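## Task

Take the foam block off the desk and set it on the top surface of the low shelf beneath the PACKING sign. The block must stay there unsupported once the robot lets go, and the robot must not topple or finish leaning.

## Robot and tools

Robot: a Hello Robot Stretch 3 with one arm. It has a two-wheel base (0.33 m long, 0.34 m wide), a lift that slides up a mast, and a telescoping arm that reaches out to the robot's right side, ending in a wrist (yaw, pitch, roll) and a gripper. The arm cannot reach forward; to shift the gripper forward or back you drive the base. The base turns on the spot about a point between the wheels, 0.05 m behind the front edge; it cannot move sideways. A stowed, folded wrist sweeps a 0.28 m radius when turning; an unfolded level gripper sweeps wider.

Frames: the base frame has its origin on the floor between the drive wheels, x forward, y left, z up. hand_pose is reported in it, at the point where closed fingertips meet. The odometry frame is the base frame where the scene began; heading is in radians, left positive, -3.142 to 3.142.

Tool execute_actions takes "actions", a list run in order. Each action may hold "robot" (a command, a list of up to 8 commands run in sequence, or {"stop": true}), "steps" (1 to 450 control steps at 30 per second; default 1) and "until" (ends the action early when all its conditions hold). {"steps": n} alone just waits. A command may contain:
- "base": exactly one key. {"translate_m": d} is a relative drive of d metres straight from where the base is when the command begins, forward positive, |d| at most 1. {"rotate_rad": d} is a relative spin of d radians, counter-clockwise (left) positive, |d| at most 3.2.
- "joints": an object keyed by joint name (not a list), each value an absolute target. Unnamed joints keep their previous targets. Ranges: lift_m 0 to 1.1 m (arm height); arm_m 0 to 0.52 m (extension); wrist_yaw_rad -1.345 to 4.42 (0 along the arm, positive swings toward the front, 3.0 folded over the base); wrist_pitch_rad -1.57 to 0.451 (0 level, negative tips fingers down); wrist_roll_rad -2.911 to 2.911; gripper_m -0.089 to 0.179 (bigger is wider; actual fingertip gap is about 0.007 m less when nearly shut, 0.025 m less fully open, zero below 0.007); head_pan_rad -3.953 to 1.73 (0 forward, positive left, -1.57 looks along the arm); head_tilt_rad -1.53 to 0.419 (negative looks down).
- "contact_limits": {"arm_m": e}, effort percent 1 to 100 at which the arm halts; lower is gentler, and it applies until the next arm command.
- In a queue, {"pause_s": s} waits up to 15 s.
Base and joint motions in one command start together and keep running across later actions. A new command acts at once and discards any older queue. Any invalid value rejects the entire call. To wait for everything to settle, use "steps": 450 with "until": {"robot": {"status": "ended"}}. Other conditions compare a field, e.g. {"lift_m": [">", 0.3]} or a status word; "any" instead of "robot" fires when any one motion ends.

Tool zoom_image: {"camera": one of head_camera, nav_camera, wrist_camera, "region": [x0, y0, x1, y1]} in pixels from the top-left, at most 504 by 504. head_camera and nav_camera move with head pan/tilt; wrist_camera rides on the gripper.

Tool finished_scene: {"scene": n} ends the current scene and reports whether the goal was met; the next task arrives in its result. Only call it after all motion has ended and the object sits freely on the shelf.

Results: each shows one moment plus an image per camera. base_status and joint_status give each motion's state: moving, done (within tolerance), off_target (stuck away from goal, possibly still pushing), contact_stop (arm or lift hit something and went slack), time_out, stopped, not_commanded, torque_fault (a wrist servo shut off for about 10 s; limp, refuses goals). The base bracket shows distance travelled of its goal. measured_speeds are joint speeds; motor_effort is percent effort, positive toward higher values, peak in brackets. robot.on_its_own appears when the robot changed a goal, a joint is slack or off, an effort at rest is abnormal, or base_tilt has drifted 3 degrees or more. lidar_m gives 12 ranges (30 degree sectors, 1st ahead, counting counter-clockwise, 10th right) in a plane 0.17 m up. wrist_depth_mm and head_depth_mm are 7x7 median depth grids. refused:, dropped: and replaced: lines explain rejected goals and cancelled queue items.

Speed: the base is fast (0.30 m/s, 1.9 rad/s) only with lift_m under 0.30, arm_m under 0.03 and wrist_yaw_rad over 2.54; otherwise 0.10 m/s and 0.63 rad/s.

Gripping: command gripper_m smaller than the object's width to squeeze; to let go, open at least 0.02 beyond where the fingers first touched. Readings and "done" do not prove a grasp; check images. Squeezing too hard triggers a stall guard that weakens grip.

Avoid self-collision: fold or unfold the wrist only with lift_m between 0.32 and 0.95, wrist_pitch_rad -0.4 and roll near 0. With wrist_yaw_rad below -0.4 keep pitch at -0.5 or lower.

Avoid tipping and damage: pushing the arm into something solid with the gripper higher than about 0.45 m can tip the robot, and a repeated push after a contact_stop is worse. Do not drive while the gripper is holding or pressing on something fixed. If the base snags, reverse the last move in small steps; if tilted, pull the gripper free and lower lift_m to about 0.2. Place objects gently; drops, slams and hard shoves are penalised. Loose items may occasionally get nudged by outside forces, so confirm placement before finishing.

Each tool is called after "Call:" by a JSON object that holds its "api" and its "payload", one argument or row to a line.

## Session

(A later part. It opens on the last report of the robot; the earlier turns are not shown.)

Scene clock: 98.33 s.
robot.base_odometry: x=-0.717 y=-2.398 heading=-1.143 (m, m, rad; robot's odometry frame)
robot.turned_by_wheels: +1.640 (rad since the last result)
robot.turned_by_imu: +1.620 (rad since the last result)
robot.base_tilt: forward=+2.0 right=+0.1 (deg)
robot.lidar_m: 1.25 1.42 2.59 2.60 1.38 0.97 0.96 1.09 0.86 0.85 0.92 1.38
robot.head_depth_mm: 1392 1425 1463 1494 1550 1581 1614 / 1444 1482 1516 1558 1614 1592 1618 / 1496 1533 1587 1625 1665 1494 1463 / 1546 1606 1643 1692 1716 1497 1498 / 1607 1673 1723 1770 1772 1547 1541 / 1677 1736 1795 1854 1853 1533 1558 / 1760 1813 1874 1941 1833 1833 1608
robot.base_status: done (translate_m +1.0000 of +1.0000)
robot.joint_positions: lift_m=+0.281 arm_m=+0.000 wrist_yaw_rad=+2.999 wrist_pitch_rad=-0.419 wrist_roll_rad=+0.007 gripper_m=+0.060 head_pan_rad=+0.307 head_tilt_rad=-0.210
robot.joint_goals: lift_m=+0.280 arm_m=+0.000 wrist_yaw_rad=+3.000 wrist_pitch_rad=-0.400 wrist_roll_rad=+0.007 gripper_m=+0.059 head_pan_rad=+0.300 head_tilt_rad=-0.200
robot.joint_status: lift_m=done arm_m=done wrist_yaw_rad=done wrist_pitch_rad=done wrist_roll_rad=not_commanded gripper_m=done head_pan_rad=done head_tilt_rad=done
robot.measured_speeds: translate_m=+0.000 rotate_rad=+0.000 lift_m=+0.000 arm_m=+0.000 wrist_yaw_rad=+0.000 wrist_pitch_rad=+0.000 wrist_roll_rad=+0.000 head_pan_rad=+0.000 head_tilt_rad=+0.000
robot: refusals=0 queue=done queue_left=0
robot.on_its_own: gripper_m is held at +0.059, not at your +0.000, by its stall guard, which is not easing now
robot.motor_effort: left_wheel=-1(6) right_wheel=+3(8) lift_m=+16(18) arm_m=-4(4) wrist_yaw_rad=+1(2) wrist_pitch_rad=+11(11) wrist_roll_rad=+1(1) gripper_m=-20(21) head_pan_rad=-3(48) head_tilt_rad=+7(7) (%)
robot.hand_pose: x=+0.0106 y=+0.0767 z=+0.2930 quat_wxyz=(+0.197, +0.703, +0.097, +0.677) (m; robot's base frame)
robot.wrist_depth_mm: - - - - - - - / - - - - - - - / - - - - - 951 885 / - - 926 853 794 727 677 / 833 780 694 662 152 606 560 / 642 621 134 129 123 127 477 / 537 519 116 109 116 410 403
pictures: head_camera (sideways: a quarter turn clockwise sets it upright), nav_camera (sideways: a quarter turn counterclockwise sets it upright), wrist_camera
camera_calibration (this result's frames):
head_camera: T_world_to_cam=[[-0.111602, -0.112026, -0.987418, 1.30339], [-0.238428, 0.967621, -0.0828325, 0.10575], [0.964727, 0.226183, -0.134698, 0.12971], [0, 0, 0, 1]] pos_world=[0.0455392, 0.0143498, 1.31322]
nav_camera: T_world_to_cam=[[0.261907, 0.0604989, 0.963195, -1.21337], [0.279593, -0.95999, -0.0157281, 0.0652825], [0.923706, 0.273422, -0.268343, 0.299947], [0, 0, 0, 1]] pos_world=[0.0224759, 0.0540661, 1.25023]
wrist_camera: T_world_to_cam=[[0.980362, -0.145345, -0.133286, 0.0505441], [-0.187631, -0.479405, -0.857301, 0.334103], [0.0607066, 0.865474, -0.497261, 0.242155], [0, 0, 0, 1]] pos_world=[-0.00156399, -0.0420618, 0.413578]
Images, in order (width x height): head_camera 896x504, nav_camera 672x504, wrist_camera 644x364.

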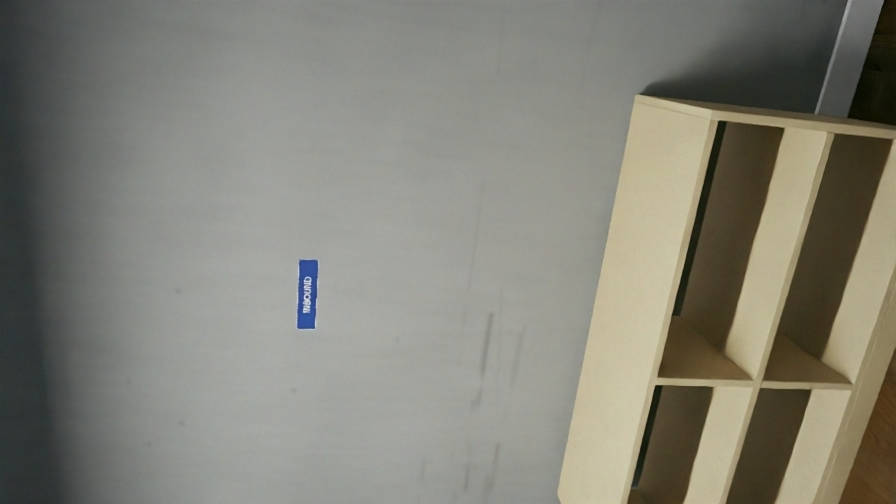

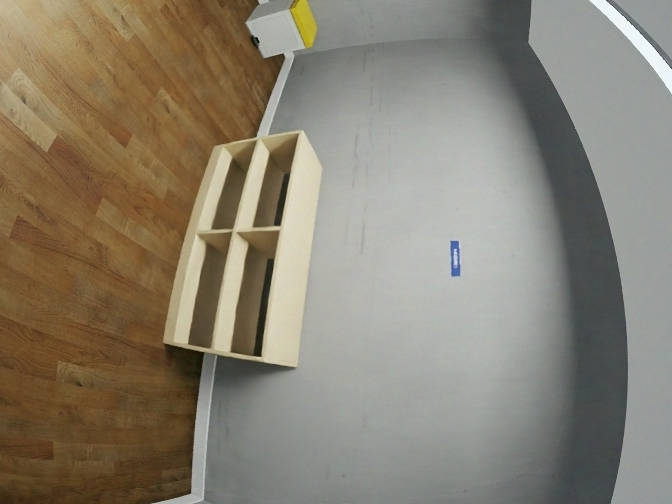

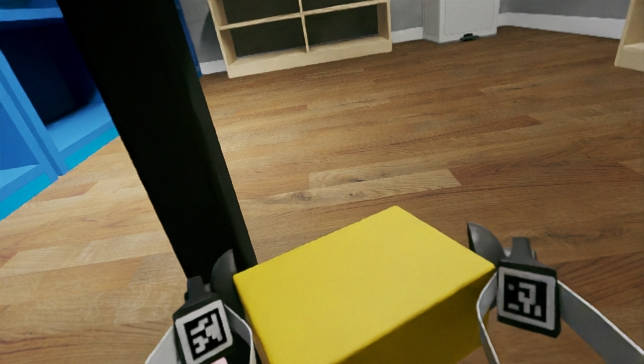

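Third shelf is 2.6 m to the left.

Call:
{"api": "execute_actions", "payload": {
  "actions": [
    {"robot":[{"base":{"rotate_rad":1.6},"joints":{"head_pan_rad":0}},{"base":{"translate_m":1.0}},{"base":{"translate_m":0.9}},{"base":{"rotate_rad":1.6},"joints":{"lift_m":0.75,"head_pan_rad":-1.57}},{"joints":{"wrist_yaw_rad":0}}],"steps":450,"until":{"robot":{"status":"ended"}}},
    {"steps":450,"until":{"robot":{"status":"ended"}}}
  ]
}}

Scene clock: 120.60 s.
robot.base_odometry: x=+0.989 y=-1.561 heading=+2.056 (m, m, rad; robot's odometry frame)
robot.turned_by_wheels: +3.200 (rad since the last result)
robot.turned_by_imu: +3.149 (rad since the last result)
robot.base_tilt: forward=+2.0 right=+0.2 (deg)
robot.lidar_m: 0.71 1.07 1.88 2.74 1.88 1.57 1.46 1.03 0.67 0.96 0.74 0.72
robot.head_depth_mm: 898 922 947 982 1017 1046 946 / 903 931 959 990 1027 1062 935 / 912 945 968 999 1034 1064 930 / 920 948 975 1007 1043 1080 921 / 927 956 988 1018 1053 1093 914 / 938 963 998 1025 1063 1093 903 / 949 976 1006 1036 1074 1109 894
robot.base_status: done (rotate_rad +1.5999 of +1.6000)
robot.joint_positions: lift_m=+0.749 arm_m=+0.000 wrist_yaw_rad=+0.002 wrist_pitch_rad=-0.419 wrist_roll_rad=+0.007 gripper_m=+0.060 head_pan_rad=-1.563 head_tilt_rad=-0.210
robot.joint_goals: lift_m=+0.750 arm_m=+0.000 wrist_yaw_rad=+0.000 wrist_pitch_rad=-0.400 wrist_roll_rad=+0.007 gripper_m=+0.059 head_pan_rad=-1.570 head_tilt_rad=-0.200
robot.joint_status: lift_m=done arm_m=done wrist_yaw_rad=done wrist_pitch_rad=done wrist_roll_rad=not_commanded gripper_m=done head_pan_rad=done head_tilt_rad=done
robot.measured_speeds: translate_m=+0.000 rotate_rad=+0.000 lift_m=+0.000 arm_m=+0.000 wrist_yaw_rad=+0.000 wrist_pitch_rad=+0.000 wrist_roll_rad=+0.000 head_pan_rad=+0.000 head_tilt_rad=+0.000
robot: refusals=0 queue=done queue_left=0
robot.on_its_own: gripper_m is held at +0.059, not at your +0.000, by its stall guard, which is not easing now
robot.motor_effort: left_wheel=-2(8) right_wheel=+3(9) lift_m=+37(37) arm_m=-5(5) wrist_yaw_rad=-2(4) wrist_pitch_rad=+11(11) wrist_roll_rad=+1(1) gripper_m=-20(20) head_pan_rad=-4(49) head_tilt_rad=+7(6) (%)
robot.hand_pose: x=-0.0211 y=-0.3696 z=+0.7619 quat_wxyz=(+0.690, +0.147, -0.694, -0.147) (m; robot's base frame)
robot.wrist_depth_mm: 752 761 727 706 702 663 653 / 812 823 795 767 748 715 699 / 886 900 845 788 702 645 588 / 914 944 616 566 521 483 449 / 759 - 638 471 153 488 673 / - - 140 129 123 127 618 / - - 120 109 117 579 557
pictures: head_camera (sideways: a quarter turn clockwise sets it upright), nav_camera (sideways: a quarter turn counterclockwise sets it upright), wrist_camera
camera_calibration (this result's frames):
head_camera: T_world_to_cam=[[-0.0741738, 0.1395, -0.98744, 1.30319], [0.994919, -0.057242, -0.0828224, 0.0982136], [-0.0680768, -0.988566, -0.134546, 0.135812], [0, 0, 0, 1]] pos_world=[0.00819361, -0.0419147, 1.31323]
nav_camera: T_world_to_cam=[[-0.0193489, -0.267958, 0.963236, -1.21171], [-0.999754, 0.0156398, -0.0157317, 0.0730912], [-0.0108494, -0.963304, -0.268195, 0.305454], [0, 0, 0, 1]] pos_world=[0.052942, -0.0315856, 1.25023]
wrist_camera: T_world_to_cam=[[-0.991074, 0.00263965, -0.133285, 0.0923904], [0.116603, 0.501796, -0.857091, 0.885027], [0.0646196, -0.864982, -0.497625, 0.224267], [0, 0, 0, 1]] pos_world=[-0.0261229, -0.25036, 0.882464]
Images, in order (width x height): head_camera 896x504, nav_camera 672x504, wrist_camera 644x364.

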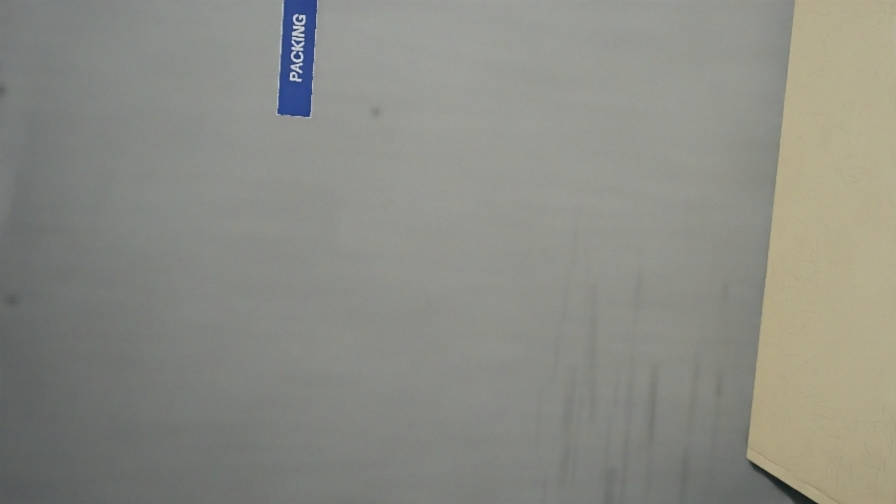

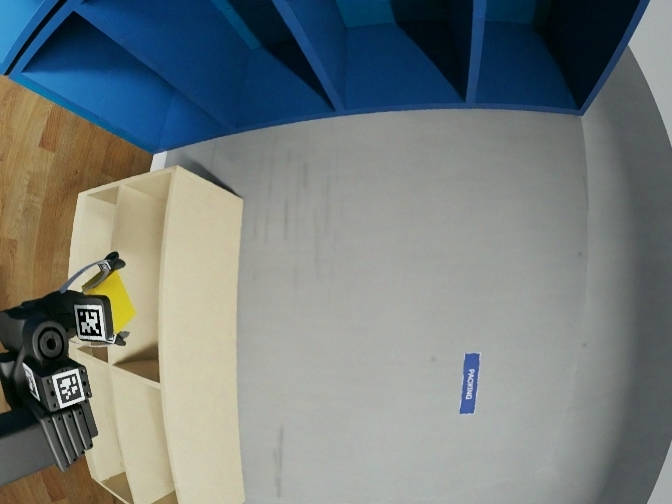

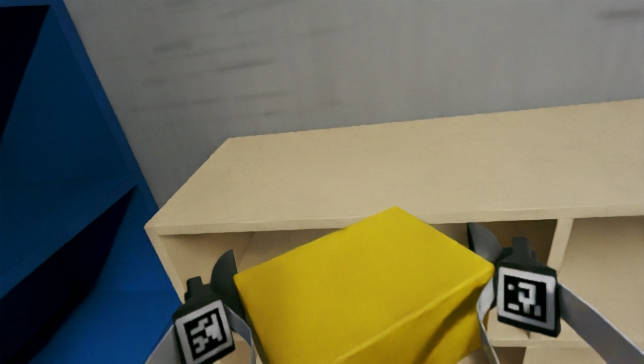

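Call:
{"api": "execute_actions", "payload": {
  "actions": [
    {"robot":[{"joints":{"arm_m":0.46}},{"joints":{"lift_m":0.62}}],"steps":450,"until":{"robot":{"status":"ended"}}},
    {"robot":[{"joints":{"gripper_m":0.17}},{"joints":{"lift_m":0.8,"head_tilt_rad":-0.7}},{"joints":{"arm_m":0.2}}],"steps":450,"until":{"robot":{"status":"ended"}}}
  ]
}}

Scene clock: 135.87 s.
robot.base_odometry: x=+0.989 y=-1.561 heading=+2.056 (m, m, rad; robot's odometry frame)
robot.turned_by_wheels: +0.000 (rad since the last result)
robot.turned_by_imu: -0.002 (rad since the last result)
robot.base_tilt: forward=+2.0 right=+0.2 (deg)
robot.lidar_m: 0.71 1.07 1.88 2.74 1.88 1.56 1.46 1.03 0.67 0.96 0.74 0.72
robot.head_depth_mm: 828 920 1033 1130 958 1120 - / 839 933 1051 1136 965 - - / 845 944 1065 1156 - 1126 1200 / 855 954 1076 1160 - 1231 1189 / 868 966 1100 1121 1120 1216 1179 / 877 980 1116 1102 1113 1231 1169 / 889 994 1133 1240 983 1250 1160
robot.base_status: done (rotate_rad +1.5999 of +1.6000)
robot.joint_positions: lift_m=+0.799 arm_m=+0.200 wrist_yaw_rad=+0.001 wrist_pitch_rad=-0.418 wrist_roll_rad=+0.007 gripper_m=+0.170 head_pan_rad=-1.563 head_tilt_rad=-0.691
robot.joint_goals: lift_m=+0.800 arm_m=+0.200 wrist_yaw_rad=+0.000 wrist_pitch_rad=-0.400 wrist_roll_rad=+0.007 gripper_m=+0.170 head_pan_rad=-1.570 head_tilt_rad=-0.700
robot.joint_status: lift_m=done arm_m=done wrist_yaw_rad=done wrist_pitch_rad=done wrist_roll_rad=not_commanded gripper_m=done head_pan_rad=done head_tilt_rad=done
robot.measured_speeds: translate_m=+0.000 rotate_rad=+0.000 lift_m=+0.000 arm_m=+0.000 wrist_yaw_rad=+0.000 wrist_pitch_rad=+0.000 wrist_roll_rad=+0.000 head_pan_rad=+0.000 head_tilt_rad=+0.000
robot: refusals=0 queue=done queue_left=0
robot.motor_effort: left_wheel=-1(1) right_wheel=+3(2) lift_m=+36(38) arm_m=-5(6) wrist_yaw_rad=+0(2) wrist_pitch_rad=+10(11) wrist_roll_rad=+1(1) gripper_m=-1(82) head_pan_rad=-3(4) head_tilt_rad=-6(40) (%)
robot.hand_pose: x=-0.0214 y=-0.5697 z=+0.8121 quat_wxyz=(+0.689, +0.147, -0.694, -0.147) (m; robot's base frame)
robot.wrist_depth_mm: 587 582 560 532 519 499 486 / 628 624 591 569 559 542 515 / 663 674 635 619 598 584 560 / 717 738 696 654 621 570 532 / 751 809 559 486 476 466 444 / 702 848 453 426 405 385 - / - - 379 365 348 332 310
pictures: head_camera (sideways: a quarter turn clockwise sets it upright), nav_camera (sideways: a quarter turn counterclockwise sets it upright), wrist_camera
camera_calibration (this result's frames):
head_camera: T_world_to_cam=[[-0.0774433, 0.580644, -0.810466, 1.07224], [0.994558, -0.0118283, -0.103508, 0.125087], [-0.0696879, -0.814072, -0.576568, 0.711059], [0, 0, 0, 1]] pos_world=[0.00818339, -0.0422548, 1.29193]
nav_camera: T_world_to_cam=[[-0.0163115, -0.683366, 0.729894, -0.907402], [-0.999784, 0.0205626, -0.0030912, 0.0566289], [-0.0128961, -0.729786, -0.683554, 0.845914], [0, 0, 0, 1]] pos_world=[0.0527245, -0.00391546, 1.24071]
wrist_camera: T_world_to_cam=[[-0.991069, 0.00393734, -0.133289, 0.100037], [0.117323, 0.500833, -0.857556, 1.02838], [0.0633791, -0.865535, -0.496822, 0.0751827], [0, 0, 0, 1]] pos_world=[-0.0262735, -0.450365, 0.932576]
Images, in order (width x height): head_camera 896x504, nav_camera 672x504, wrist_camera 644x364.

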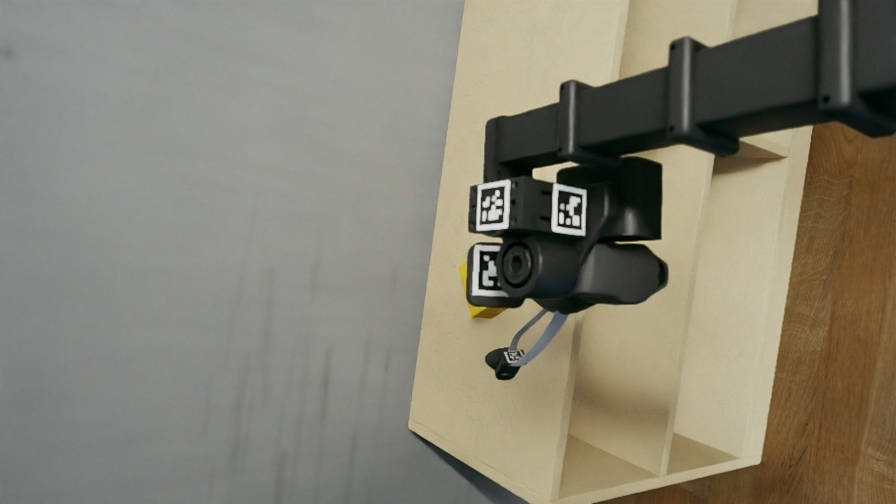

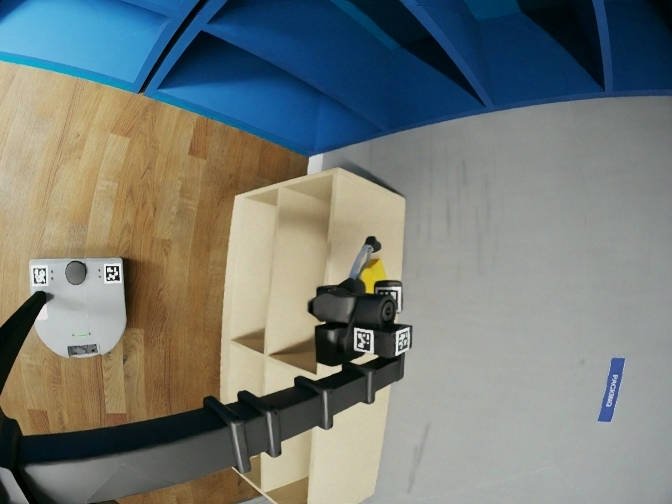

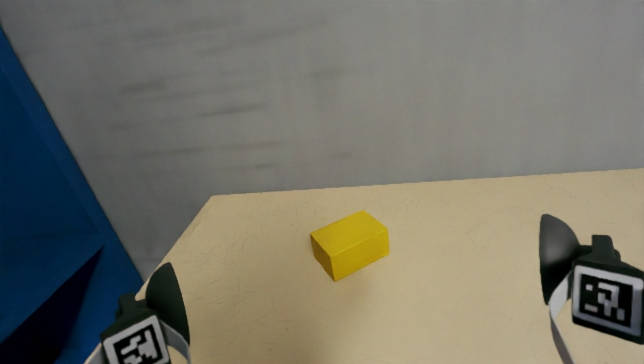

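Call:
{"api": "finished_scene", "payload": {
  "scene": 1
}}

The scene is finished: the task was done.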